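## Task

Find the box marked with a T on its top face and place only that box inside the tote near the door, fully within the tote's rim. All other boxes must stay on their desks and nothing new may end up on the floor. The robot must not topple or finish leaning, or the task fails. The result only counts if it holds without the robot supporting it at the end.

## Robot and tools

Robot: a simulated Hello Robot Stretch 3. It has a two-wheel drive base (0.33 m long, 0.34 m wide), a lift carriage on a vertical mast, and a single telescoping arm that reaches out to the robot's RIGHT side. The gripper cannot move forward on its own; drive the base to shift it fore and aft. The base turns in place about a point midway between the wheels, 0.05 m behind its front edge. Stowed (arm in, wrist folded) the robot sweeps a 0.28 m radius when turning; an unfolded level gripper reaches beyond that. The base cannot move sideways. Loose objects may occasionally get nudged by something else.

Frames: the base frame has its origin on the floor between the drive wheels, x forward, y left, z up. hand_pose is reported in this frame, at the point where closed fingertips meet; with all wrist joints at zero its x axis points up, y points back along the arm toward the mast, z toward the rear. The odometry frame is the base frame as it was when the scene began. Fingertips are round pads 0.04 m wide.

execute_actions: argument "actions" is a list with exactly one action (or empty, which just reports state and images). Optional "cameras": list of "head_camera", "nav_camera", "wrist_camera" or "all"; omitted/null means all, [] means none. An action may hold "base", "joints", or both, plus optional "contact_limits"; its parts start together.
- base: exactly one key. {"translate_m": d} is a relative drive of d metres straight ahead from the current position (positive forward), range -1 to 1. {"rotate_rad": d} is a relative in-place turn, positive counter-clockwise (left) seen from above, range -3.2 to 3.2. Base moves are measured from the position given in the latest state report.
- joints: absolute targets keyed by joint name, each one number: lift_m 0 to 1.1 m (arm height on mast); arm_m 0 to 0.52 m (extension); wrist_yaw_rad -1.345 to 4.42 (0 along the arm, positive toward the front, 3.0 folded over the base); wrist_pitch_rad -1.57 to 0.451 (0 level, negative tips fingers down); wrist_roll_rad -2.911 to 2.911 (0 fingers side by side and level); gripper_m -0.089 to 0.179 (larger is wider; actual fingertip gap is smaller, by about 0.007 nearly closed and 0.025 fully open, and zero under 0.007); head_pan_rad -3.953 to 1.73 (0 forward, positive left, -1.57 faces along the arm); head_tilt_rad -1.53 to 0.419 (0 level, negative down). Done tolerances: lift and arm ±0.004, wrist yaw and roll ±0.02, pitch ±0.05, gripper ±0.004, head ±0.02.
- contact_limits: only {"arm_m": n}, n a motor effort percentage 1 to 100. The arm halts (contact_stop) when effort reaches about n (about -n while retracting). Smaller is gentler but too small stops instantly. It also caps holding force until the next action; values over the maximum are clipped.
Joints or base omitted from an action may keep pushing toward earlier targets unseen. Bad keys or out-of-range values reject the whole call with no motion. If a result reports a stop, further movement, wait and finished_scene calls in the same reply are skipped.

wait: {"seconds": 0 to 10}; commands nothing new, returns state and images.
zoom_image: {"camera": name, "region": [x0, y0, x1, y1]} in pixels from the top-left of that camera's latest full image, at most 504 by 504.
finished_scene: {"scene": current scene number}; irreversible, reports success and gives the next task. Call it only once the result is stable and unsupported. Replying without any tool call ends everything.

Result lines: joint_positions; base_status and joint_status ("done"; "off_target" = resting short and possibly still pushing; "contact_stop", "time_out", "torque_fault" = target dropped). A contact-stopped arm or lift goes slack until commanded again; a slack lift may sag under load or be pushed upward by closing fingers on a surface. on_its_own covers uncommanded parts; its "held at" is a target, not a position. motor_effort in percent (positive toward higher values), bracket = peak during last action; readings carry fixed bias and noise. Wheel effort positive means pushing forward. base_odometry counts wheel turns (slip included), heading -3.142 to 3.142, left positive; turned_by_wheels and turned_by_imu give turn since last result. base_tilt in degrees, forward/right positive, with up to ~4 degrees fixed bias. lidar_m: 12 distances from the base origin, 30-degree sectors, 1st straight ahead then counter-clockwise (4th left, 7th behind, 10th right), "-" for nothing; plane 0.17 m high, range 0.15 to 12 m, sees table legs not tops, misses clear objects, can be blocked by the robot's own parts. wrist_depth_mm (45 to 1000) and head_depth_mm (280 to 4000, image sideways): 7x7 grids of median depths, "-" when invalid. "pictures" lists image order. head_camera and nav_camera move with the head; wrist_camera rides on the gripper.

Speed: fast base (0.30 m/s, 1.9 rad/s) only when lift_m < 0.30, arm_m < 0.03 and wrist_yaw_rad > 2.54; otherwise 0.10 m/s, 0.63 rad/s.

Gripping: command gripper_m smaller than the object's width to hold; to let go, go at least 0.02 above where contact happened. Readings do not confirm a grasp; check images. Overly hard squeezing triggers a force reduction and objects may slip; send a new value to re-squeeze.

Cautions: fold/unfold the wrist only with lift_m 0.32 to 0.95, pitch -0.4, roll near 0; once folded lift may go down to 0.25. With yaw below -0.4 keep pitch at -0.5 or lower. Head, wrist and base have no contact stop and will keep pushing; a wrist servo under prolonged strain shuts off for 10 s. Pushing into something rigid with the gripper above about 0.45 m, pushing again after a contact_stop, driving while hooked on something fixed, or snagging furniture (especially reversing) can tip the robot. If tilted: reverse the last move in small steps, pull the gripper free, and lower lift_m to about 0.2. Avoid dropping, slamming or shoving objects hard, and never leave items on the floor.

Each tool is called after ">>>" in YAML: its name, and indented under it one key for each argument.

## Session

>>> execute_actions:
  actions: []

Scene clock: 0.00 s.
base_odometry: x=+0.000 y=+0.000 heading=+0.000 (m, m, rad; odometry frame)
turned_by_wheels: +0.000 (rad since the last result)
turned_by_imu: +0.000 (rad since the last result)
base_tilt: forward=+0.2 right=-1.5 (deg)
lidar_m: 1.63 1.31 1.06 1.04 1.14 1.76 2.10 0.85 0.69 0.68 0.74 1.14
head_depth_mm: 1539 1544 1522 1515 1505 1506 1167 / 1574 1558 1554 1549 1534 1531 1171 / 1595 1588 1581 1568 1560 1547 1169 / 1617 1620 1609 1595 1591 1580 1098 / 1644 1633 1627 1617 1611 1599 1102 / 1676 1669 1654 1655 1632 1629 1145 / 1709 1695 1689 1675 1679 1645 1142
base_status: not commanded
joint_positions: lift_m=+0.543 arm_m=+0.000 wrist_yaw_rad=+2.905 wrist_pitch_rad=-0.451 wrist_roll_rad=+0.016 gripper_m=+0.037 head_pan_rad=+0.019 head_tilt_rad=+0.002
joint_status: not commanded
motor_effort: left_wheel=-2 right_wheel=+0 lift_m=+29 arm_m=+0 wrist_yaw_rad=+0 wrist_pitch_rad=+5 wrist_roll_rad=+0 gripper_m=+1 head_pan_rad=+0 head_tilt_rad=+2 (%)
hand_pose: x=+0.0304 y=+0.0688 z=+0.5485 quat_wxyz=(+0.239, +0.708, +0.074, +0.660) (m; base frame)
wrist_depth_mm: - 893 954 - - - - / - - - - - - - / - - - - - - - / - - - - - - - / 983 - - 968 - 949 930 / 812 803 - 809 - 813 810 / 693 696 673 696 676 680 681
pictures: head_camera (sideways: a quarter turn clockwise sets it upright), nav_camera (sideways: a quarter turn counterclockwise sets it upright), wrist_camera
Images, in order (width x height): head_camera 896x504, nav_camera 672x504, wrist_camera 644x364.

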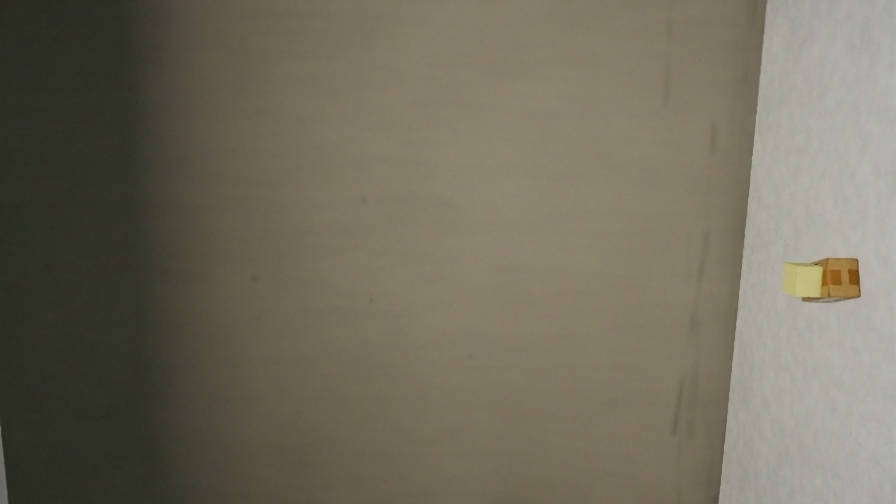

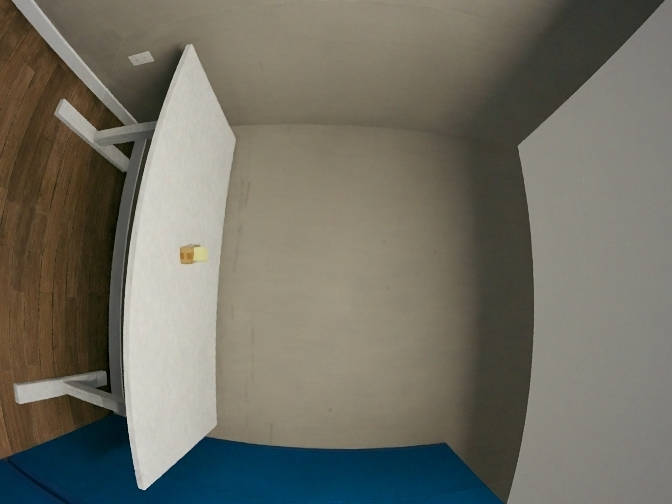

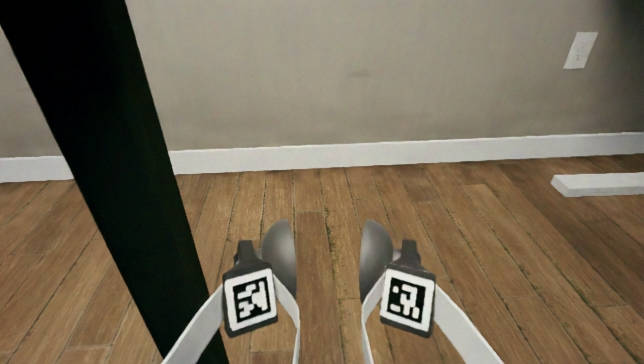

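>>> execute_actions:
  actions:
    - {"joints":{"head_tilt_rad":-0.6}}
  cameras: ["head_camera"]

>>> execute_actions:
  actions:
    - {"joints":{"head_pan_rad":-1.8}}
  cameras: ["head_camera","nav_camera"]

>>> execute_actions:
  actions:
    - {"joints":{"head_pan_rad":-3.4}}
  cameras: ["head_camera","nav_camera"]

Scene clock: 12.07 s.
base_odometry: x=+0.000 y=+0.000 heading=+0.000 (m, m, rad; odometry frame)
turned_by_wheels: +0.000 (rad since the last result)
turned_by_imu: +0.001 (rad since the last result)
base_tilt: forward=+0.2 right=-1.5 (deg)
lidar_m: 1.63 1.31 1.06 1.05 1.14 1.75 2.11 0.86 0.69 0.68 0.74 1.14
head_depth_mm: 1339 1459 1480 1062 1807 1530 1293 / 1359 1488 1478 1057 1807 1524 1293 / 1382 1501 1477 1062 1855 1523 1293 / 1402 1536 1467 1057 1868 1529 1290 / 1426 1557 1480 1102 1853 1526 1285 / 1450 1599 1469 1101 1845 1532 1290 / 1469 1616 1465 1147 1801 1531 1293
base_status: not commanded
joint_positions: lift_m=+0.543 arm_m=+0.000 wrist_yaw_rad=+2.905 wrist_pitch_rad=-0.451 wrist_roll_rad=+0.016 gripper_m=+0.037 head_pan_rad=+0.019 head_tilt_rad=-0.592
joint_status: all done
motor_effort: left_wheel=-2(1) right_wheel=+1(0) lift_m=+29(29) arm_m=+1(0) wrist_yaw_rad=+0(0) wrist_pitch_rad=+5(5) wrist_roll_rad=+0(0) gripper_m=+0(0) head_pan_rad=+0(0) head_tilt_rad=-3(24) (%)
hand_pose: x=+0.0304 y=+0.0688 z=+0.5485 quat_wxyz=(+0.239, +0.708, +0.074, +0.660) (m; base frame)
wrist_depth_mm: - 940 987 - - - - / - - - - - - - / - - - - - - - / - - - - - - - / 936 - - 931 - 912 927 / 809 786 - 789 - 822 792 / 683 689 668 705 680 683 692
pictures: head_camera (sideways: a quarter turn clockwise sets it upright)
Images, in order (width x height): head_camera 896x504.

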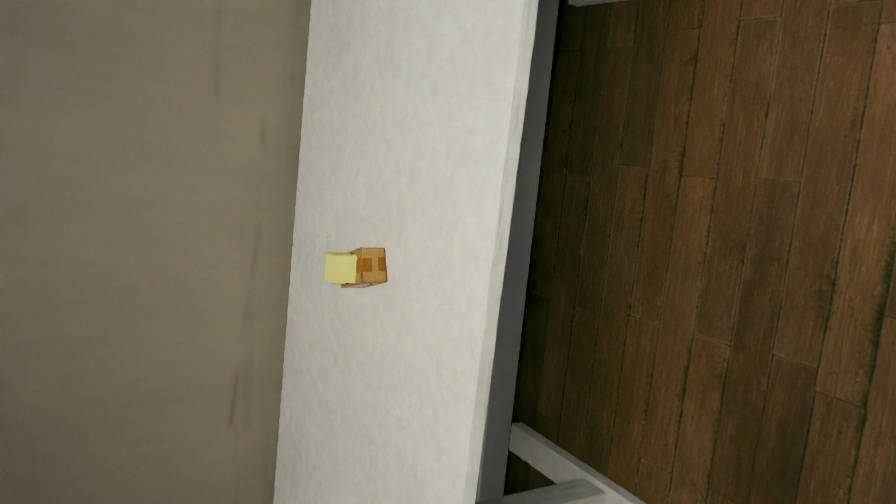

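Scene clock: 13.47 s.
base_odometry: x=+0.000 y=+0.000 heading=+0.000 (m, m, rad; odometry frame)
turned_by_wheels: +0.000 (rad since the last result)
turned_by_imu: +0.000 (rad since the last result)
base_tilt: forward=+0.1 right=-1.5 (deg)
lidar_m: 1.63 1.32 1.06 1.05 1.14 1.75 2.10 0.85 0.69 0.68 0.74 1.14
head_depth_mm: 580 647 704 789 880 1017 1197 / 571 625 687 769 884 1019 1189 / 568 619 683 762 861 990 1172 / 563 618 677 758 853 980 1154 / 560 613 676 751 847 973 1133 / 557 608 670 744 838 959 1123 / 555 603 664 739 831 954 1112
base_status: not commanded
joint_positions: lift_m=+0.543 arm_m=+0.000 wrist_yaw_rad=+2.905 wrist_pitch_rad=-0.451 wrist_roll_rad=+0.016 gripper_m=+0.037 head_pan_rad=-1.793 head_tilt_rad=-0.592
joint_status: all done
motor_effort: left_wheel=-2(2) right_wheel=+0(0) lift_m=+29(29) arm_m=+1(0) wrist_yaw_rad=+1(0) wrist_pitch_rad=+5(5) wrist_roll_rad=+0(0) gripper_m=+0(1) head_pan_rad=-5(43) head_tilt_rad=-2(3) (%)
hand_pose: x=+0.0304 y=+0.0688 z=+0.5485 quat_wxyz=(+0.239, +0.708, +0.074, +0.660) (m; base frame)
wrist_depth_mm: - 960 930 - - - - / - - - - - - - / - - - - - - - / - - - - - - - / 939 - - 960 - 965 950 / 790 809 - 788 - 808 816 / 693 702 685 697 690 696 679
pictures: head_camera (sideways: a quarter turn clockwise sets it upright), nav_camera (sideways: a quarter turn counterclockwise sets it upright)
Images, in order (width x height): head_camera 896x504, nav_camera 672x504.

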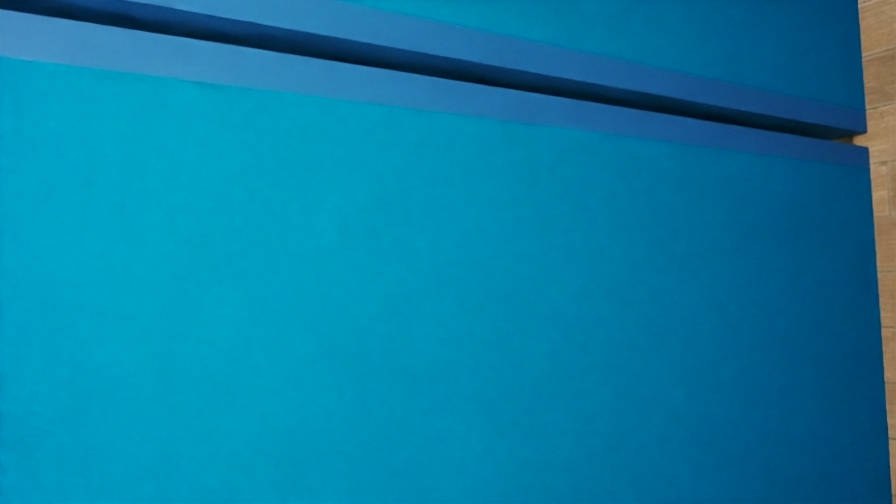

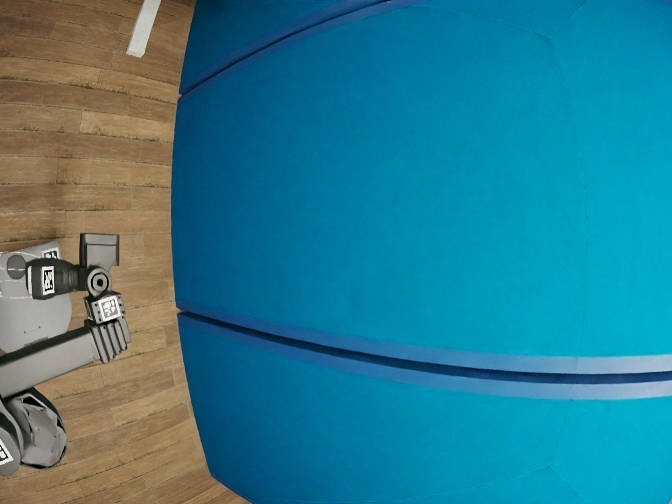

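Scene clock: 14.77 s.
base_odometry: x=+0.000 y=+0.000 heading=+0.000 (m, m, rad; odometry frame)
turned_by_wheels: +0.000 (rad since the last result)
turned_by_imu: +0.000 (rad since the last result)
base_tilt: forward=+0.2 right=-1.5 (deg)
lidar_m: 1.63 1.31 1.06 1.05 1.14 1.75 2.10 0.86 0.69 0.68 0.74 1.14
head_depth_mm: 1899 2069 2280 2392 1856 1520 1287 / 1855 2028 2240 2386 1864 1526 1295 / 1842 2025 2220 2357 1867 1529 1284 / 1829 1995 2187 2310 1861 1528 1289 / 1813 1975 2188 2304 1863 1527 1295 / 1801 1971 2183 2293 1856 1517 1298 / 1798 1955 2136 2290 1867 1519 1292
base_status: not commanded
joint_positions: lift_m=+0.543 arm_m=+0.000 wrist_yaw_rad=+2.905 wrist_pitch_rad=-0.451 wrist_roll_rad=+0.016 gripper_m=+0.037 head_pan_rad=-3.393 head_tilt_rad=-0.592
joint_status: all done
motor_effort: left_wheel=-2(2) right_wheel=-1(1) lift_m=+29(29) arm_m=+0(1) wrist_yaw_rad=+0(0) wrist_pitch_rad=+5(5) wrist_roll_rad=+0(1) gripper_m=+0(1) head_pan_rad=-3(42) head_tilt_rad=-2(2) (%)
hand_pose: x=+0.0304 y=+0.0688 z=+0.5485 quat_wxyz=(+0.239, +0.708, +0.074, +0.660) (m; base frame)
wrist_depth_mm: - 954 966 - - - - / - - - - - - - / - - - - - - - / - - - - - - - / 937 - - 951 - 926 962 / 794 809 - 805 - 803 784 / 699 699 686 690 664 683 687
pictures: head_camera (sideways: a quarter turn clockwise sets it upright), nav_camera (sideways: a quarter turn counterclockwise sets it upright)
Images, in order (width x height): head_camera 896x504, nav_camera 672x504.

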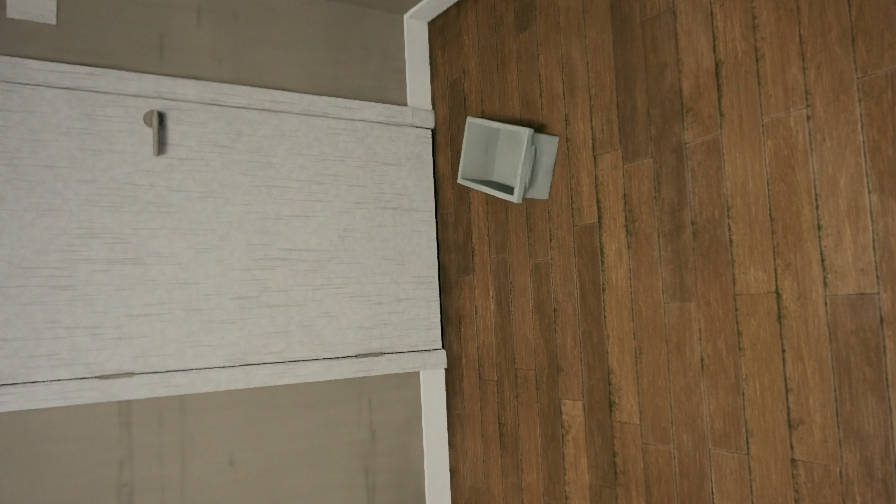

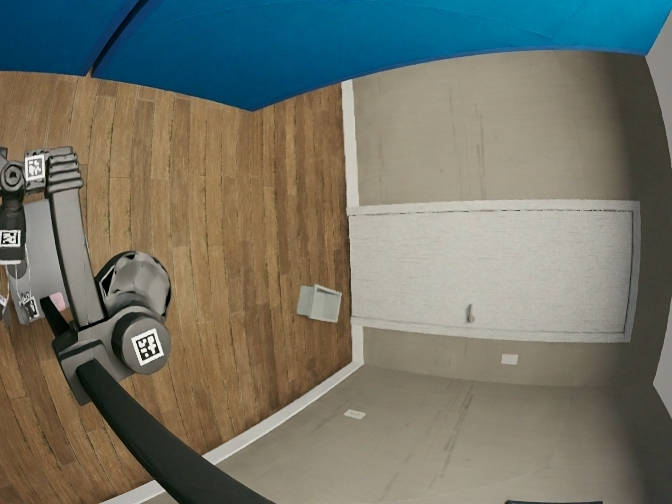

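>>> execute_actions:
  actions:
    - {"base":{"translate_m":0.42},"joints":{"head_pan_rad":0,"head_tilt_rad":-0.7,"lift_m":0.93}}
  cameras: ["head_camera"]

>>> execute_actions:
  actions:
    - {"base":{"rotate_rad":1.65},"joints":{"head_pan_rad":-1.57,"wrist_yaw_rad":0,"gripper_m":0.15}}

Scene clock: 30.20 s.
base_odometry: x=+0.420 y=+0.000 heading=+0.000 (m, m, rad; odometry frame)
turned_by_wheels: +0.000 (rad since the last result)
turned_by_imu: +0.006 (rad since the last result)
base_tilt: forward=+0.3 right=-1.5 (deg)
lidar_m: 1.21 1.06 1.00 0.99 1.07 1.67 2.52 0.93 0.75 0.74 0.81 0.87
head_depth_mm: 1009 1111 1184 914 743 640 1226 / 1021 1128 1180 913 742 656 1226 / 1032 1147 1186 910 743 669 1233 / 1049 1161 1181 885 742 672 1227 / 1062 1184 1185 857 744 1331 1222 / 1076 1198 1180 913 741 1326 1224 / 1090 1217 1183 912 742 1355 1222
base_status: done
joint_positions: lift_m=+0.930 arm_m=+0.000 wrist_yaw_rad=+2.905 wrist_pitch_rad=-0.451 wrist_roll_rad=+0.016 gripper_m=+0.037 head_pan_rad=-0.007 head_tilt_rad=-0.691
joint_status: all done
motor_effort: left_wheel=-2(2) right_wheel=+0(4) lift_m=+35(36) arm_m=+1(1) wrist_yaw_rad=+0(0) wrist_pitch_rad=+5(5) wrist_roll_rad=+0(0) gripper_m=+0(0) head_pan_rad=+3(42) head_tilt_rad=-3(9) (%)
hand_pose: x=+0.0304 y=+0.0688 z=+0.9350 quat_wxyz=(+0.239, +0.708, +0.074, +0.660) (m; base frame)
wrist_depth_mm: - 907 910 922 948 922 - / - 935 - - - - - / - - - - - 806 758 / - - - - - - 593 / - - - - - - 499 / - - - - - - - / - - - - - - -
pictures: head_camera (sideways: a quarter turn clockwise sets it upright)
Images, in order (width x height): head_camera 896x504.

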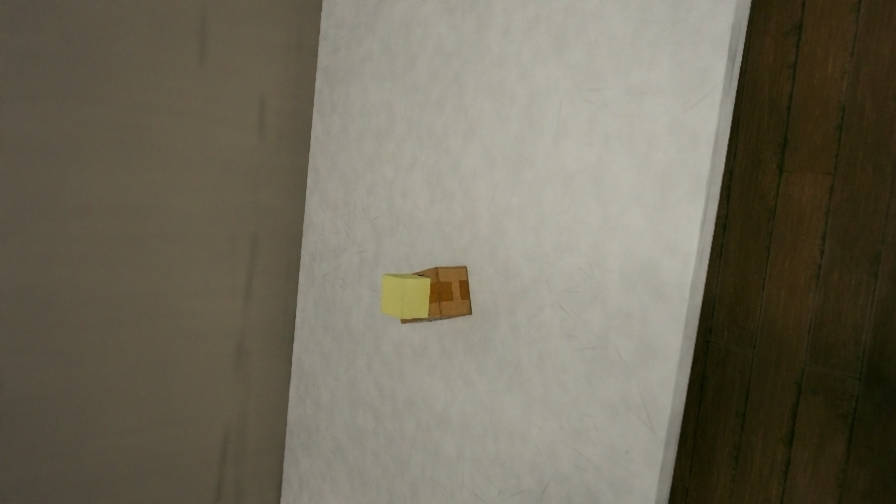

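Scene clock: 33.80 s.
base_odometry: x=+0.420 y=+0.000 heading=+1.650 (m, m, rad; odometry frame)
turned_by_wheels: +1.650 (rad since the last result)
turned_by_imu: +1.676 (rad since the last result)
base_tilt: forward=+0.2 right=-1.5 (deg)
lidar_m: 0.99 1.12 1.87 1.60 0.88 0.74 0.74 0.84 0.87 1.21 1.06 0.99
head_depth_mm: 1007 1114 1183 915 784 - - / 1029 1139 1186 915 786 - - / 1050 1166 1183 915 - - - / 1073 1189 1186 861 752 1327 1231 / 1100 1227 1180 917 762 1353 1222 / 1129 1254 1182 912 744 1390 1224 / 1155 1294 1185 915 744 1417 1221
base_status: done
joint_positions: lift_m=+0.930 arm_m=+0.000 wrist_yaw_rad=+0.002 wrist_pitch_rad=-0.451 wrist_roll_rad=+0.016 gripper_m=+0.150 head_pan_rad=-1.563 head_tilt_rad=-0.691
joint_status: all done
motor_effort: left_wheel=-4(7) right_wheel=+2(7) lift_m=+36(35) arm_m=+0(0) wrist_yaw_rad=-3(3) wrist_pitch_rad=+5(5) wrist_roll_rad=+0(0) gripper_m=+2(84) head_pan_rad=-3(41) head_tilt_rad=-3(3) (%)
hand_pose: x=-0.0210 y=-0.3653 z=+0.9350 quat_wxyz=(+0.684, +0.158, -0.694, -0.159) (m; base frame)
wrist_depth_mm: 904 - 987 877 840 805 754 / 903 - - 958 927 872 807 / 773 779 764 746 768 747 784 / 594 588 591 565 589 589 600 / 476 515 483 491 490 508 485 / 417 - 405 405 414 410 414 / 963 - 359 354 358 343 360
pictures: head_camera (sideways: a quarter turn clockwise sets it upright), nav_camera (sideways: a quarter turn counterclockwise sets it upright), wrist_camera
Images, in order (width x height): head_camera 896x504, nav_camera 672x504, wrist_camera 644x364.

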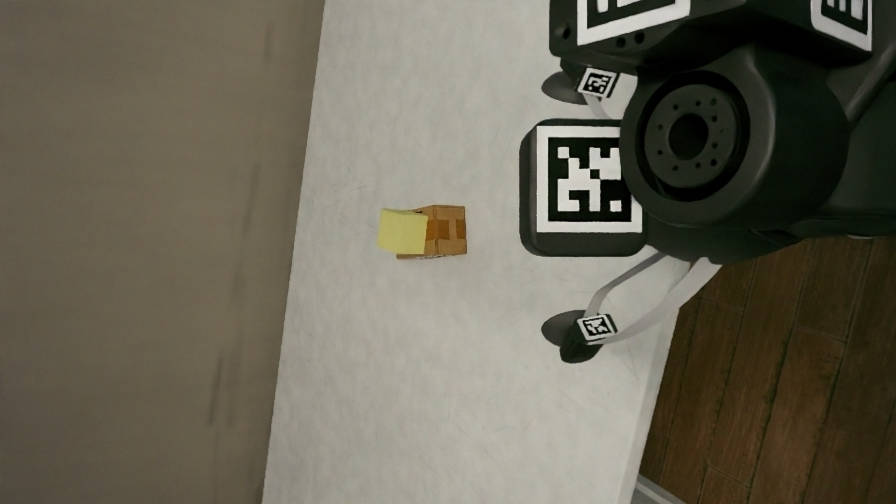

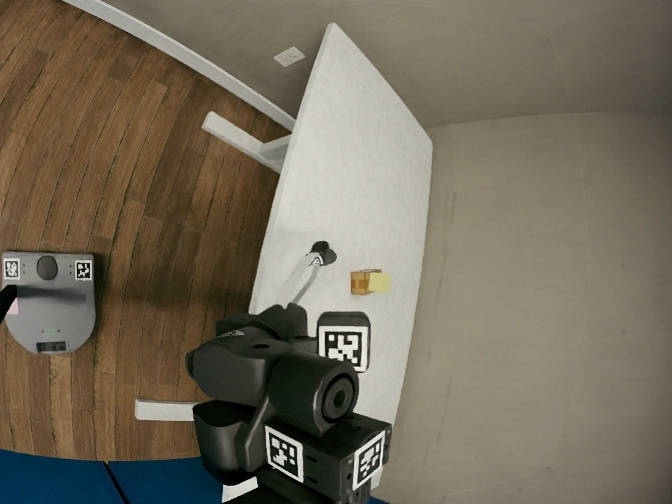

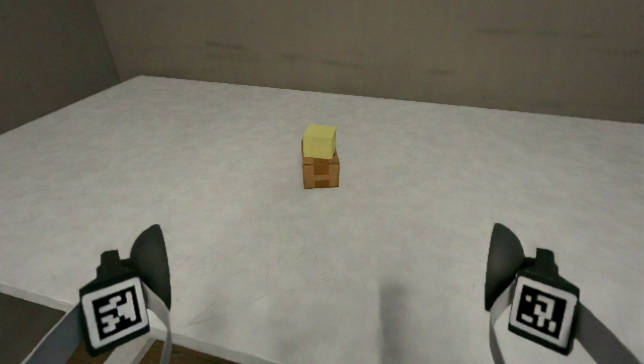

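>>> execute_actions:
  actions:
    - {"joints":{"arm_m":0.27,"lift_m":0.86}}

Scene clock: 41.23 s.
base_odometry: x=+0.420 y=+0.000 heading=+1.650 (m, m, rad; odometry frame)
turned_by_wheels: +0.000 (rad since the last result)
turned_by_imu: +0.001 (rad since the last result)
base_tilt: forward=+0.2 right=-1.5 (deg)
lidar_m: 0.99 1.12 1.87 1.59 0.88 0.74 0.74 0.84 0.87 1.21 1.06 0.99
head_depth_mm: 1007 1113 1193 - 705 641 1225 / 1025 1134 1223 - 743 655 1228 / 1047 1161 1239 - 744 671 1221 / 1080 1197 1182 859 742 1328 1229 / 1102 1223 1180 913 744 1355 1231 / 1122 1256 1188 914 740 1383 1228 / 1155 1288 1179 914 742 1415 1221
base_status: not commanded
joint_positions: lift_m=+0.860 arm_m=+0.270 wrist_yaw_rad=+0.001 wrist_pitch_rad=-0.451 wrist_roll_rad=+0.016 gripper_m=+0.150 head_pan_rad=-1.563 head_tilt_rad=-0.691
joint_status: all done
motor_effort: left_wheel=-4(3) right_wheel=+2(2) lift_m=+22(31) arm_m=+3(3) wrist_yaw_rad=-2(3) wrist_pitch_rad=+6(6) wrist_roll_rad=+0(0) gripper_m=-1(1) head_pan_rad=-3(3) head_tilt_rad=-3(2) (%)
hand_pose: x=-0.0212 y=-0.6347 z=+0.8655 quat_wxyz=(+0.684, +0.158, -0.694, -0.159) (m; base frame)
wrist_depth_mm: 764 739 688 659 629 589 561 / 784 781 745 714 678 635 601 / 607 612 606 602 593 600 644 / 461 459 469 451 472 469 465 / 379 398 381 301 382 397 386 / 325 - 324 308 325 328 325 / 287 276 281 278 280 272 286
pictures: head_camera (sideways: a quarter turn clockwise sets it upright), nav_camera (sideways: a quarter turn counterclockwise sets it upright), wrist_camera
Images, in order (width x height): head_camera 896x504, nav_camera 672x504, wrist_camera 644x364.

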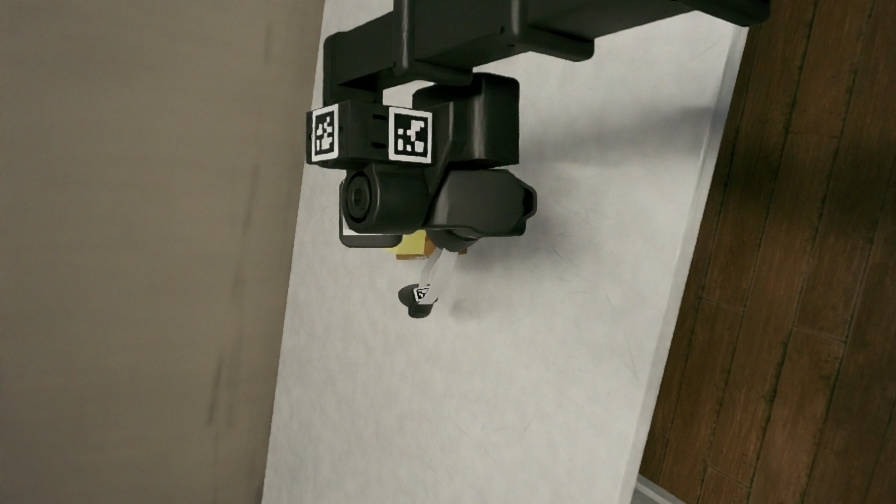

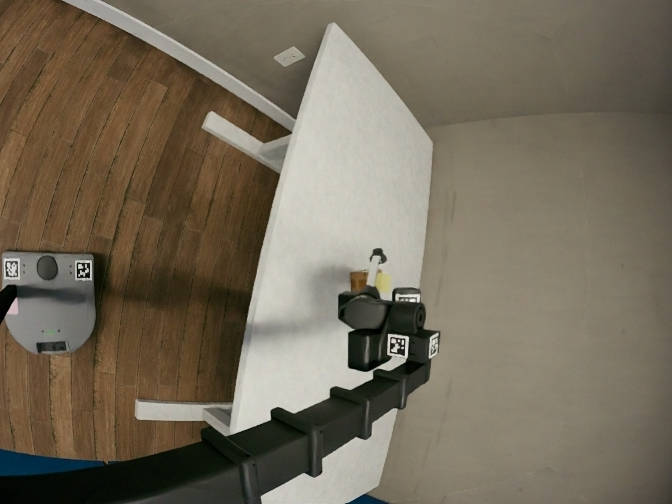

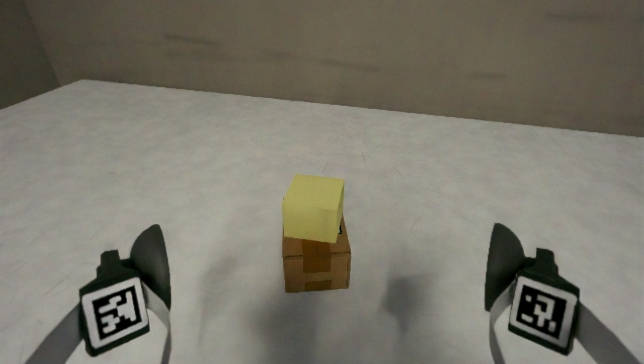

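>>> execute_actions:
  actions:
    - {"joints":{"arm_m":0.37,"lift_m":0.82}}
  cameras: ["wrist_camera","nav_camera"]

Scene clock: 50.30 s.
base_odometry: x=+0.420 y=+0.000 heading=+1.650 (m, m, rad; odometry frame)
turned_by_wheels: +0.000 (rad since the last result)
turned_by_imu: +0.001 (rad since the last result)
base_tilt: forward=+0.2 right=-1.5 (deg)
lidar_m: 0.99 1.12 1.86 1.60 0.88 0.74 0.74 0.84 0.87 1.21 1.06 0.99
head_depth_mm: 1011 1112 1187 946 - 641 1199 / 1031 1136 1225 856 744 657 1232 / 1056 1161 1250 855 745 671 1227 / 1075 1197 1232 858 743 1329 1230 / 1099 1229 1186 911 743 1357 1227 / 1129 1257 1179 912 743 1392 1227 / 1148 1299 1187 913 743 1423 1221
base_status: not commanded
joint_positions: lift_m=+0.820 arm_m=+0.370 wrist_yaw_rad=+0.001 wrist_pitch_rad=-0.451 wrist_roll_rad=+0.016 gripper_m=+0.150 head_pan_rad=-1.563 head_tilt_rad=-0.691
joint_status: all done
motor_effort: left_wheel=-3(3) right_wheel=+2(1) lift_m=+22(23) arm_m=+3(3) wrist_yaw_rad=-2(1) wrist_pitch_rad=+5(5) wrist_roll_rad=+0(0) gripper_m=+0(1) head_pan_rad=-4(3) head_tilt_rad=-2(3) (%)
hand_pose: x=-0.0212 y=-0.7347 z=+0.8255 quat_wxyz=(+0.684, +0.158, -0.694, -0.159) (m; base frame)
wrist_depth_mm: 686 643 592 555 534 509 482 / 732 662 635 620 579 544 514 / 500 510 504 505 517 517 533 / 400 401 401 398 395 395 397 / 324 339 322 204 324 336 324 / 277 - 273 196 274 275 277 / 245 233 238 193 239 233 244
pictures: nav_camera (sideways: a quarter turn counterclockwise sets it upright), wrist_camera
Images, in order (width x height): nav_camera 672x504, wrist_camera 644x364.

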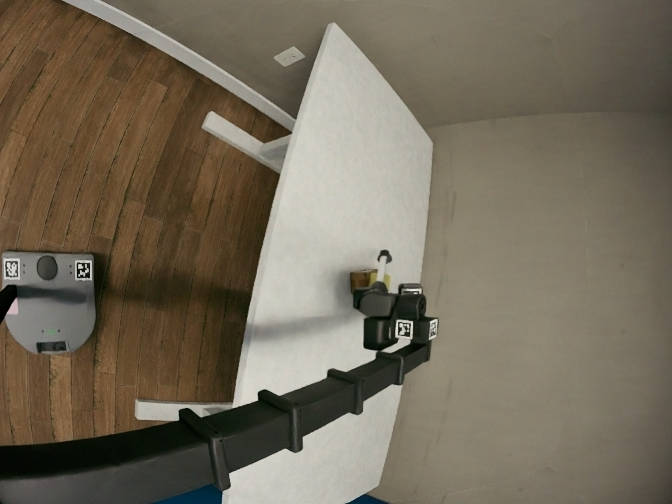

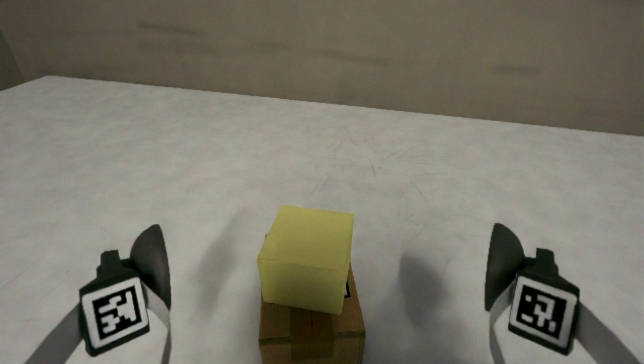

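>>> execute_actions:
  actions:
    - {"base":{"translate_m":0.01},"joints":{"arm_m":0.415,"gripper_m":0.1}}
  cameras: ["wrist_camera"]

>>> execute_actions:
  actions:
    - {"joints":{"gripper_m":0.03}}
  cameras: ["wrist_camera"]

>>> execute_actions:
  actions:
    - {"joints":{"lift_m":0.85}}
  cameras: ["wrist_camera"]

Scene clock: 59.77 s.
base_odometry: x=+0.419 y=+0.010 heading=+1.650 (m, m, rad; odometry frame)
turned_by_wheels: +0.000 (rad since the last result)
turned_by_imu: +0.001 (rad since the last result)
base_tilt: forward=+0.2 right=-1.5 (deg)
lidar_m: 0.98 1.11 1.84 1.62 0.89 0.75 0.75 0.85 0.89 1.21 1.06 0.98
head_depth_mm: 1013 1115 1185 977 - 648 1212 / 1029 1139 1214 857 744 656 1223 / 1057 1170 - 856 742 671 1223 / 1077 1200 1240 886 743 1331 1228 / 1106 1220 1186 911 741 1361 1222 / 1126 1259 1181 912 743 1387 1221 / 1161 1296 1186 914 741 1423 1227
base_status: done
joint_positions: lift_m=+0.820 arm_m=+0.415 wrist_yaw_rad=+0.001 wrist_pitch_rad=-0.451 wrist_roll_rad=+0.016 gripper_m=+0.100 head_pan_rad=-1.563 head_tilt_rad=-0.691
joint_status: all done
motor_effort: left_wheel=-4(5) right_wheel=+2(7) lift_m=+22(22) arm_m=+4(3) wrist_yaw_rad=-1(2) wrist_pitch_rad=+5(6) wrist_roll_rad=+0(0) gripper_m=+0(81) head_pan_rad=-3(4) head_tilt_rad=-3(3) (%)
hand_pose: x=-0.0212 y=-0.7797 z=+0.8255 quat_wxyz=(+0.684, +0.158, -0.694, -0.159) (m; base frame)
wrist_depth_mm: 638 596 560 533 504 474 445 / 687 633 617 561 538 504 480 / 509 509 518 508 509 524 513 / 404 393 396 397 399 397 400 / 325 323 331 328 323 326 325 / 272 272 276 170 270 279 274 / 238 234 234 151 239 234 239
pictures: wrist_camera
Images, in order (width x height): wrist_camera 644x364.

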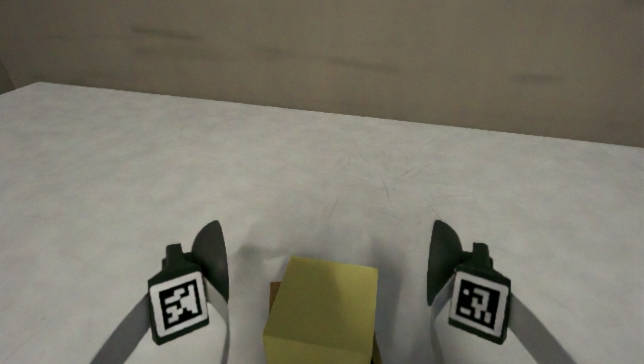

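Scene clock: 60.97 s.
base_odometry: x=+0.419 y=+0.010 heading=+1.650 (m, m, rad; odometry frame)
turned_by_wheels: +0.000 (rad since the last result)
turned_by_imu: +0.000 (rad since the last result)
base_tilt: forward=+0.2 right=-1.5 (deg)
lidar_m: 0.98 1.11 1.86 1.62 0.89 0.75 0.75 0.85 0.89 1.22 1.06 0.98
head_depth_mm: 1010 1114 1186 976 - 648 1217 / 1032 1145 1217 857 742 656 1228 / 1054 1169 - 858 742 672 1227 / 1074 1201 1239 886 742 1331 1226 / 1103 1229 1182 913 742 1355 1229 / 1130 1258 1190 911 744 1381 1224 / 1156 1295 1185 909 741 1416 1226
base_status: not commanded
joint_positions: lift_m=+0.820 arm_m=+0.415 wrist_yaw_rad=+0.001 wrist_pitch_rad=-0.450 wrist_roll_rad=+0.016 gripper_m=+0.030 head_pan_rad=-1.563 head_tilt_rad=-0.691
joint_status: all done
motor_effort: left_wheel=-3(3) right_wheel=+1(2) lift_m=+22(22) arm_m=+4(3) wrist_yaw_rad=-1(2) wrist_pitch_rad=+5(5) wrist_roll_rad=+0(0) gripper_m=-7(84) head_pan_rad=-4(3) head_tilt_rad=-3(3) (%)
hand_pose: x=-0.0212 y=-0.7799 z=+0.8258 quat_wxyz=(+0.684, +0.157, -0.694, -0.159) (m; base frame)
wrist_depth_mm: 645 597 553 515 500 477 448 / 675 637 613 564 539 504 482 / 517 523 517 511 512 527 513 / 397 396 399 406 400 402 398 / 325 325 342 327 337 326 327 / 276 275 282 170 - 279 278 / 238 239 230 149 234 240 238
pictures: wrist_camera
Images, in order (width x height): wrist_camera 644x364.

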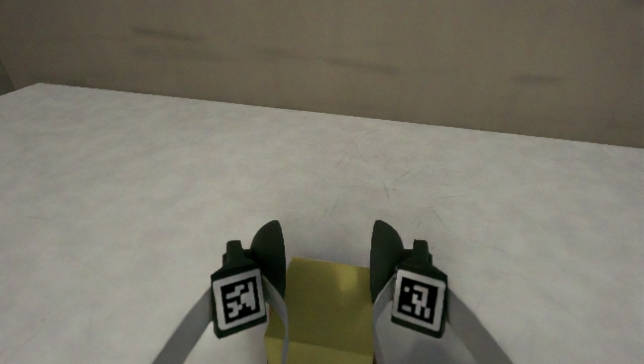

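Scene clock: 62.03 s.
base_odometry: x=+0.419 y=+0.010 heading=+1.650 (m, m, rad; odometry frame)
turned_by_wheels: +0.000 (rad since the last result)
turned_by_imu: +0.000 (rad since the last result)
base_tilt: forward=+0.2 right=-1.5 (deg)
lidar_m: 0.98 1.11 1.85 1.62 0.89 0.75 0.75 0.85 0.89 1.22 1.06 0.98
head_depth_mm: 1011 1115 1192 - 722 658 1224 / 1036 1139 - 913 744 654 1228 / 1053 1159 - 886 742 672 1221 / 1074 1197 1185 882 744 1331 1224 / 1106 1227 1185 914 741 1359 1219 / 1130 1263 1185 909 743 1390 1227 / 1158 1293 1181 915 744 1416 1221
base_status: not commanded
joint_positions: lift_m=+0.850 arm_m=+0.415 wrist_yaw_rad=+0.000 wrist_pitch_rad=-0.450 wrist_roll_rad=+0.016 gripper_m=+0.030 head_pan_rad=-1.563 head_tilt_rad=-0.691
joint_status: all done
motor_effort: left_wheel=-4(5) right_wheel=+2(4) lift_m=+36(34) arm_m=+3(3) wrist_yaw_rad=+0(2) wrist_pitch_rad=+5(5) wrist_roll_rad=+1(0) gripper_m=+0(7) head_pan_rad=-4(3) head_tilt_rad=-3(3) (%)
hand_pose: x=-0.0216 y=-0.7800 z=+0.8553 quat_wxyz=(+0.684, +0.156, -0.695, -0.159) (m; base frame)
wrist_depth_mm: 641 601 569 529 501 471 449 / 710 635 620 569 540 512 479 / 568 572 580 570 566 543 520 / 452 447 444 449 455 450 446 / 365 372 367 372 368 367 364 / 309 315 312 311 316 314 315 / 268 267 264 178 263 270 268
pictures: wrist_camera
Images, in order (width x height): wrist_camera 644x364.

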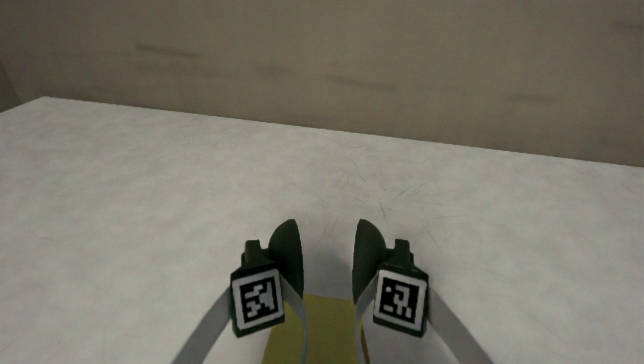

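Too far and high.

>>> execute_actions:
  actions:
    - {"joints":{"gripper_m":0.11,"arm_m":0.385}}
  cameras: []

>>> execute_actions:
  actions:
    - {"joints":{"lift_m":0.803}}
  cameras: ["wrist_camera"]

>>> execute_actions:
  actions:
    - {"joints":{"gripper_m":0.025}}
  cameras: ["wrist_camera"]

>>> execute_actions:
  actions:
    - {"joints":{"lift_m":0.84}}
  cameras: ["wrist_camera"]

Scene clock: 70.97 s.
base_odometry: x=+0.419 y=+0.010 heading=+1.650 (m, m, rad; odometry frame)
turned_by_wheels: +0.000 (rad since the last result)
turned_by_imu: +0.001 (rad since the last result)
base_tilt: forward=+0.2 right=-1.5 (deg)
lidar_m: 0.98 1.11 1.85 1.61 0.89 0.75 0.75 0.85 0.89 1.22 1.06 0.98
head_depth_mm: 1008 1113 1188 - 726 655 1226 / 1033 1142 - 882 743 656 1227 / 1050 1171 - 886 744 672 1225 / 1077 1199 1235 889 745 1328 1230 / 1102 1230 1183 911 743 1357 1229 / 1128 1265 1183 911 743 1386 1224 / 1156 1295 1183 911 743 1410 1222
base_status: not commanded
joint_positions: lift_m=+0.850 arm_m=+0.385 wrist_yaw_rad=+0.000 wrist_pitch_rad=-0.450 wrist_roll_rad=+0.016 gripper_m=+0.110 head_pan_rad=-1.563 head_tilt_rad=-0.691
joint_status: all done
motor_effort: left_wheel=-4(3) right_wheel=+2(2) lift_m=+35(36) arm_m=-2(1) wrist_yaw_rad=+0(0) wrist_pitch_rad=+5(5) wrist_roll_rad=+1(0) gripper_m=+1(82) head_pan_rad=-3(4) head_tilt_rad=-3(3) (%)
hand_pose: x=-0.0216 y=-0.7506 z=+0.8553 quat_wxyz=(+0.684, +0.156, -0.695, -0.159) (m; base frame)
wrist_depth_mm: 668 633 594 555 521 495 467 / 727 682 636 608 560 534 513 / 576 575 568 574 600 571 540 / 444 442 450 442 455 455 448 / 369 373 363 364 364 366 370 / 309 317 309 204 310 321 309 / 270 261 266 193 271 260 267
pictures: none
No camera images: the call's "cameras" was empty. Leave "cameras" out to get every camera's image.

Scene clock: 72.23 s.
base_odometry: x=+0.419 y=+0.010 heading=+1.650 (m, m, rad; odometry frame)
turned_by_wheels: +0.000 (rad since the last result)
turned_by_imu: +0.000 (rad since the last result)
base_tilt: forward=+0.3 right=-1.5 (deg)
lidar_m: 0.98 1.11 1.85 1.62 0.89 0.75 0.75 0.85 0.89 1.22 1.06 0.98
head_depth_mm: 1012 1109 1181 945 - - 1198 / 1034 1139 1221 - 744 655 1227 / 1049 1168 1243 831 742 671 1227 / 1080 1196 1238 885 743 1322 1226 / 1100 1227 1189 916 740 1356 1229 / 1126 1259 1185 912 742 1387 1226 / 1156 1297 1182 912 744 1423 1219
base_status: not commanded
joint_positions: lift_m=+0.803 arm_m=+0.385 wrist_yaw_rad=+0.000 wrist_pitch_rad=-0.450 wrist_roll_rad=+0.016 gripper_m=+0.110 head_pan_rad=-1.563 head_tilt_rad=-0.691
joint_status: all done
motor_effort: left_wheel=-3(4) right_wheel=+2(2) lift_m=+22(28) arm_m=-2(2) wrist_yaw_rad=+0(1) wrist_pitch_rad=+4(5) wrist_roll_rad=+0(0) gripper_m=+0(0) head_pan_rad=-3(3) head_tilt_rad=-3(3) (%)
hand_pose: x=-0.0216 y=-0.7505 z=+0.8089 quat_wxyz=(+0.684, +0.157, -0.695, -0.159) (m; base frame)
wrist_depth_mm: 669 622 586 549 534 498 478 / 659 660 621 596 562 526 506 / 475 468 479 477 478 477 467 / 369 371 370 365 367 372 366 / 301 300 305 177 303 300 302 / 257 260 249 169 255 264 256 / 221 214 221 170 220 217 221
pictures: wrist_camera
Images, in order (width x height): wrist_camera 644x364.

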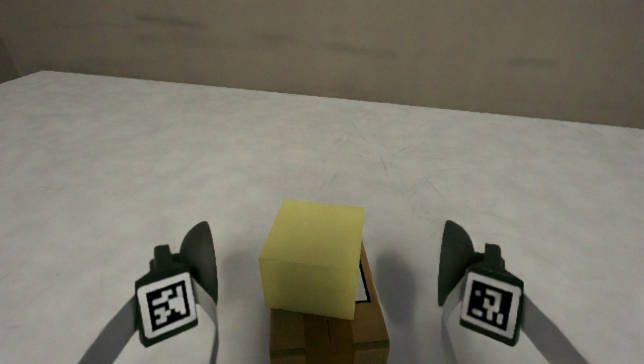

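Scene clock: 73.57 s.
base_odometry: x=+0.419 y=+0.010 heading=+1.650 (m, m, rad; odometry frame)
turned_by_wheels: +0.000 (rad since the last result)
turned_by_imu: +0.000 (rad since the last result)
base_tilt: forward=+0.2 right=-1.5 (deg)
lidar_m: 0.98 1.11 1.85 1.61 0.89 0.75 0.75 0.85 0.89 1.22 1.06 0.98
head_depth_mm: 1009 1114 1180 944 - - 1201 / 1032 1141 1224 - 744 655 1231 / 1054 1171 1246 832 743 673 1228 / 1079 1197 1235 886 744 1334 1226 / 1103 1224 1187 917 743 1362 1228 / 1127 1254 1183 912 743 1386 1224 / 1156 1297 1181 914 742 1418 1224
base_status: not commanded
joint_positions: lift_m=+0.803 arm_m=+0.385 wrist_yaw_rad=+0.000 wrist_pitch_rad=-0.450 wrist_roll_rad=+0.016 gripper_m=+0.025 head_pan_rad=-1.563 head_tilt_rad=-0.691
joint_status: all done
motor_effort: left_wheel=-3(3) right_wheel=+2(2) lift_m=+22(22) arm_m=-2(1) wrist_yaw_rad=+0(1) wrist_pitch_rad=+5(5) wrist_roll_rad=+1(0) gripper_m=-9(84) head_pan_rad=-3(3) head_tilt_rad=-3(3) (%)
hand_pose: x=-0.0216 y=-0.7505 z=+0.8088 quat_wxyz=(+0.684, +0.157, -0.695, -0.159) (m; base frame)
wrist_depth_mm: 660 623 599 552 529 496 466 / 668 657 638 599 564 541 514 / 477 478 482 476 470 474 473 / 367 367 368 364 366 373 367 / 301 302 312 176 312 302 302 / 254 255 259 172 - 257 260 / 219 220 216 169 215 222 220
pictures: wrist_camera
Images, in order (width x height): wrist_camera 644x364.

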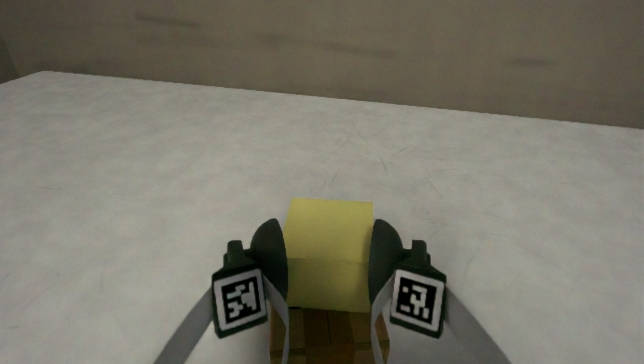

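Scene clock: 74.70 s.
base_odometry: x=+0.419 y=+0.010 heading=+1.650 (m, m, rad; odometry frame)
turned_by_wheels: +0.000 (rad since the last result)
turned_by_imu: +0.000 (rad since the last result)
base_tilt: forward=+0.3 right=-1.5 (deg)
lidar_m: 0.98 1.11 1.85 1.62 0.89 0.75 0.75 0.85 0.89 1.22 1.06 0.98
head_depth_mm: 1013 1114 1188 - - 641 1228 / 1034 1138 - 885 744 655 1220 / 1055 1170 - 857 743 671 1223 / 1077 1198 1240 882 742 1327 1226 / 1100 1229 1187 910 744 1358 1224 / 1120 1264 1184 913 741 1390 1227 / 1155 1292 1185 914 743 1416 1227
base_status: not commanded
joint_positions: lift_m=+0.840 arm_m=+0.385 wrist_yaw_rad=+0.000 wrist_pitch_rad=-0.454 wrist_roll_rad=+0.016 gripper_m=+0.025 head_pan_rad=-1.563 head_tilt_rad=-0.691
joint_status: all done
motor_effort: left_wheel=-3(3) right_wheel=+2(2) lift_m=+36(36) arm_m=-1(2) wrist_yaw_rad=+0(0) wrist_pitch_rad=+6(7) wrist_roll_rad=+1(0) gripper_m=-8(9) head_pan_rad=-2(3) head_tilt_rad=-3(3) (%)
hand_pose: x=-0.0216 y=-0.7499 z=+0.8443 quat_wxyz=(+0.684, +0.158, -0.694, -0.161) (m; base frame)
wrist_depth_mm: 668 636 600 555 524 494 472 / 708 681 649 607 564 546 505 / 555 554 544 543 547 547 538 / 428 420 428 427 429 427 430 / 350 349 366 192 359 351 353 / 292 299 304 166 - 295 298 / 256 258 251 200 252 258 259
pictures: wrist_camera
Images, in order (width x height): wrist_camera 644x364.

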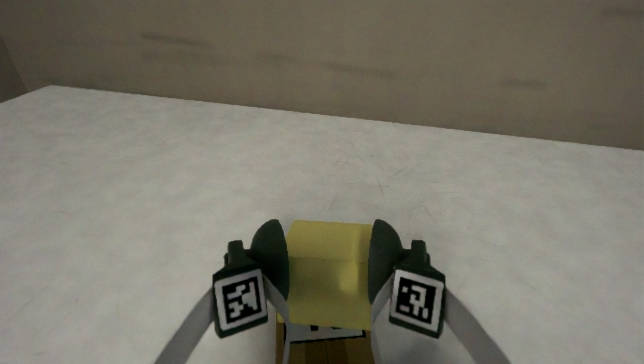

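>>> execute_actions:
  actions:
    - {"base":{"translate_m":-0.15}}
  cameras: ["head_camera"]

>>> execute_actions:
  actions:
    - {"joints":{"lift_m":0.755}}
  cameras: []

>>> execute_actions:
  actions:
    - {"joints":{"gripper_m":0.11}}
  cameras: ["head_camera","wrist_camera"]

Scene clock: 83.30 s.
base_odometry: x=+0.431 y=-0.140 heading=+1.650 (m, m, rad; odometry frame)
turned_by_wheels: +0.000 (rad since the last result)
turned_by_imu: +0.000 (rad since the last result)
base_tilt: forward=+0.2 right=-1.5 (deg)
lidar_m: 1.12 1.27 2.13 1.31 0.72 0.61 0.61 0.69 0.78 1.18 1.14 1.12
head_depth_mm: 982 1082 1161 - - 624 1202 / 1003 1106 - 883 744 625 1224 / 1025 1134 - 858 743 641 1229 / 1050 1167 1224 886 743 655 1225 / 1071 1189 1181 882 744 673 1222 / 1097 1219 1181 892 741 1325 1225 / 1120 1255 1184 912 742 1354 1226
base_status: done
joint_positions: lift_m=+0.840 arm_m=+0.385 wrist_yaw_rad=+0.000 wrist_pitch_rad=-0.454 wrist_roll_rad=+0.016 gripper_m=+0.025 head_pan_rad=-1.563 head_tilt_rad=-0.691
joint_status: not commanded
motor_effort: left_wheel=-4(7) right_wheel=+3(3) lift_m=+36(36) arm_m=-2(2) wrist_yaw_rad=+0(0) wrist_pitch_rad=+7(6) wrist_roll_rad=+0(0) gripper_m=-8(8) head_pan_rad=-3(4) head_tilt_rad=-3(3) (%)
hand_pose: x=-0.0216 y=-0.7499 z=+0.8443 quat_wxyz=(+0.684, +0.158, -0.694, -0.161) (m; base frame)
wrist_depth_mm: 632 594 564 523 503 472 447 / 695 668 608 574 543 498 477 / 545 549 543 546 548 528 514 / 430 423 423 428 427 430 431 / 347 352 368 191 366 350 354 / 282 245 301 167 - 300 300 / 205 218 254 250 252 259 257
pictures: head_camera (sideways: a quarter turn clockwise sets it upright)
Images, in order (width x height): head_camera 896x504.

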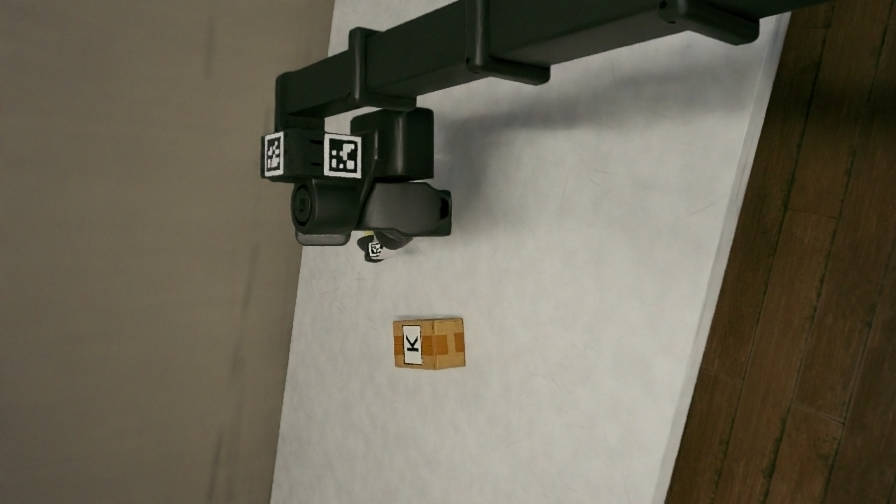

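Scene clock: 84.90 s.
base_odometry: x=+0.431 y=-0.140 heading=+1.650 (m, m, rad; odometry frame)
turned_by_wheels: +0.000 (rad since the last result)
turned_by_imu: +0.000 (rad since the last result)
base_tilt: forward=+0.2 right=-1.5 (deg)
lidar_m: 1.13 1.28 2.12 1.31 0.72 0.61 0.61 0.69 0.78 1.18 1.14 1.13
head_depth_mm: 975 1084 1144 916 774 - - / 1000 1107 1186 - 744 626 1219 / 1025 1131 1185 - 742 642 1224 / 1046 1161 1182 914 743 655 1223 / 1068 1195 1181 884 742 671 1223 / 1095 1217 1179 890 744 1322 1218 / 1121 1258 1183 908 742 1354 1224
base_status: not commanded
joint_positions: lift_m=+0.755 arm_m=+0.385 wrist_yaw_rad=+0.000 wrist_pitch_rad=-0.455 wrist_roll_rad=+0.016 gripper_m=+0.025 head_pan_rad=-1.563 head_tilt_rad=-0.691
joint_status: all done
motor_effort: left_wheel=-4(4) right_wheel=+2(2) lift_m=+22(32) arm_m=-2(1) wrist_yaw_rad=+0(0) wrist_pitch_rad=+7(7) wrist_roll_rad=+0(0) gripper_m=-8(8) head_pan_rad=-3(3) head_tilt_rad=-3(3) (%)
hand_pose: x=-0.0216 y=-0.7499 z=+0.7598 quat_wxyz=(+0.684, +0.158, -0.694, -0.161) (m; base frame)
wrist_depth_mm: 634 587 564 527 483 471 444 / 506 502 511 511 513 495 477 / 362 369 362 364 365 363 362 / 195 270 286 281 281 283 282 / 167 214 240 177 241 231 232 / 154 190 199 173 - 197 197 / 163 170 167 170 165 171 170
pictures: none
No camera images: the call's "cameras" was empty. Leave "cameras" out to get every camera's image.

Scene clock: 86.23 s.
base_odometry: x=+0.431 y=-0.140 heading=+1.650 (m, m, rad; odometry frame)
turned_by_wheels: +0.000 (rad since the last result)
turned_by_imu: +0.000 (rad since the last result)
base_tilt: forward=+0.3 right=-1.5 (deg)
lidar_m: 1.12 1.27 2.12 1.31 0.72 0.61 0.61 0.69 0.77 1.18 1.14 1.12
head_depth_mm: 980 1079 1147 915 776 - - / 1003 1107 1186 - 743 625 1227 / 1026 1133 1191 - 745 640 1226 / 1048 1166 1185 885 743 656 1225 / 1072 1192 1184 884 744 671 1229 / 1096 1225 1183 891 740 1328 1226 / 1126 1256 1183 913 744 1355 1222
base_status: not commanded
joint_positions: lift_m=+0.755 arm_m=+0.385 wrist_yaw_rad=+0.000 wrist_pitch_rad=-0.455 wrist_roll_rad=+0.016 gripper_m=+0.110 head_pan_rad=-1.563 head_tilt_rad=-0.691
joint_status: all done
motor_effort: left_wheel=-3(3) right_wheel=+2(2) lift_m=+22(22) arm_m=-2(2) wrist_yaw_rad=+1(1) wrist_pitch_rad=+7(6) wrist_roll_rad=+0(0) gripper_m=-1(83) head_pan_rad=-4(4) head_tilt_rad=-3(3) (%)
hand_pose: x=-0.0216 y=-0.7499 z=+0.7598 quat_wxyz=(+0.684, +0.158, -0.694, -0.161) (m; base frame)
wrist_depth_mm: 627 598 562 526 492 475 447 / 501 499 491 502 518 496 477 / 364 362 365 367 361 365 366 / 196 269 285 285 285 283 283 / 166 215 234 177 232 231 232 / 155 191 197 174 198 202 196 / 166 166 170 170 170 166 171
pictures: head_camera (sideways: a quarter turn clockwise sets it upright), wrist_camera
Images, in order (width x height): head_camera 896x504, wrist_camera 644x364.

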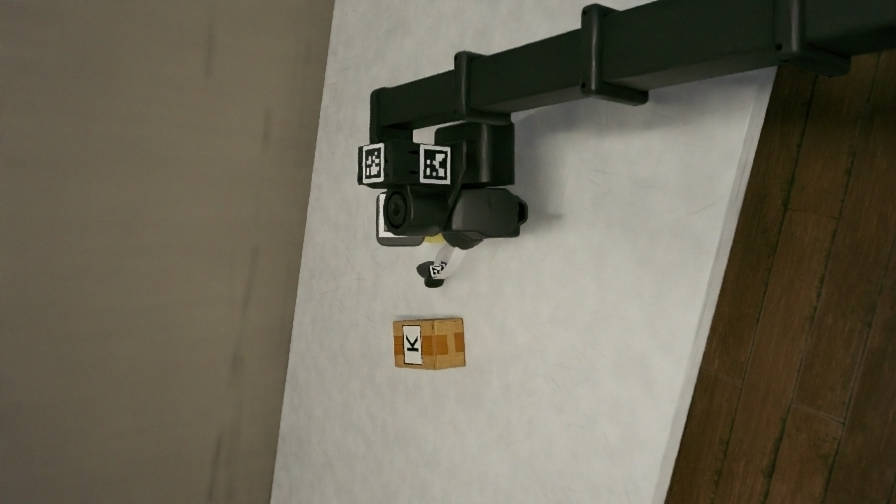

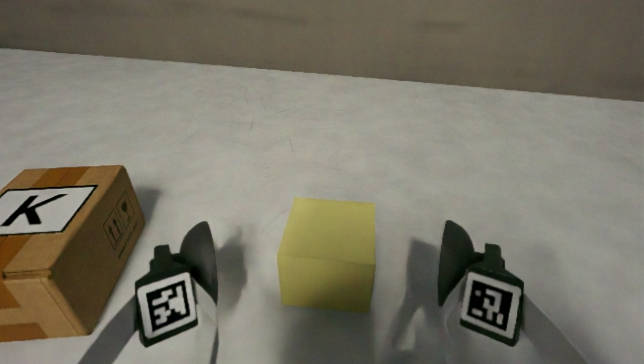

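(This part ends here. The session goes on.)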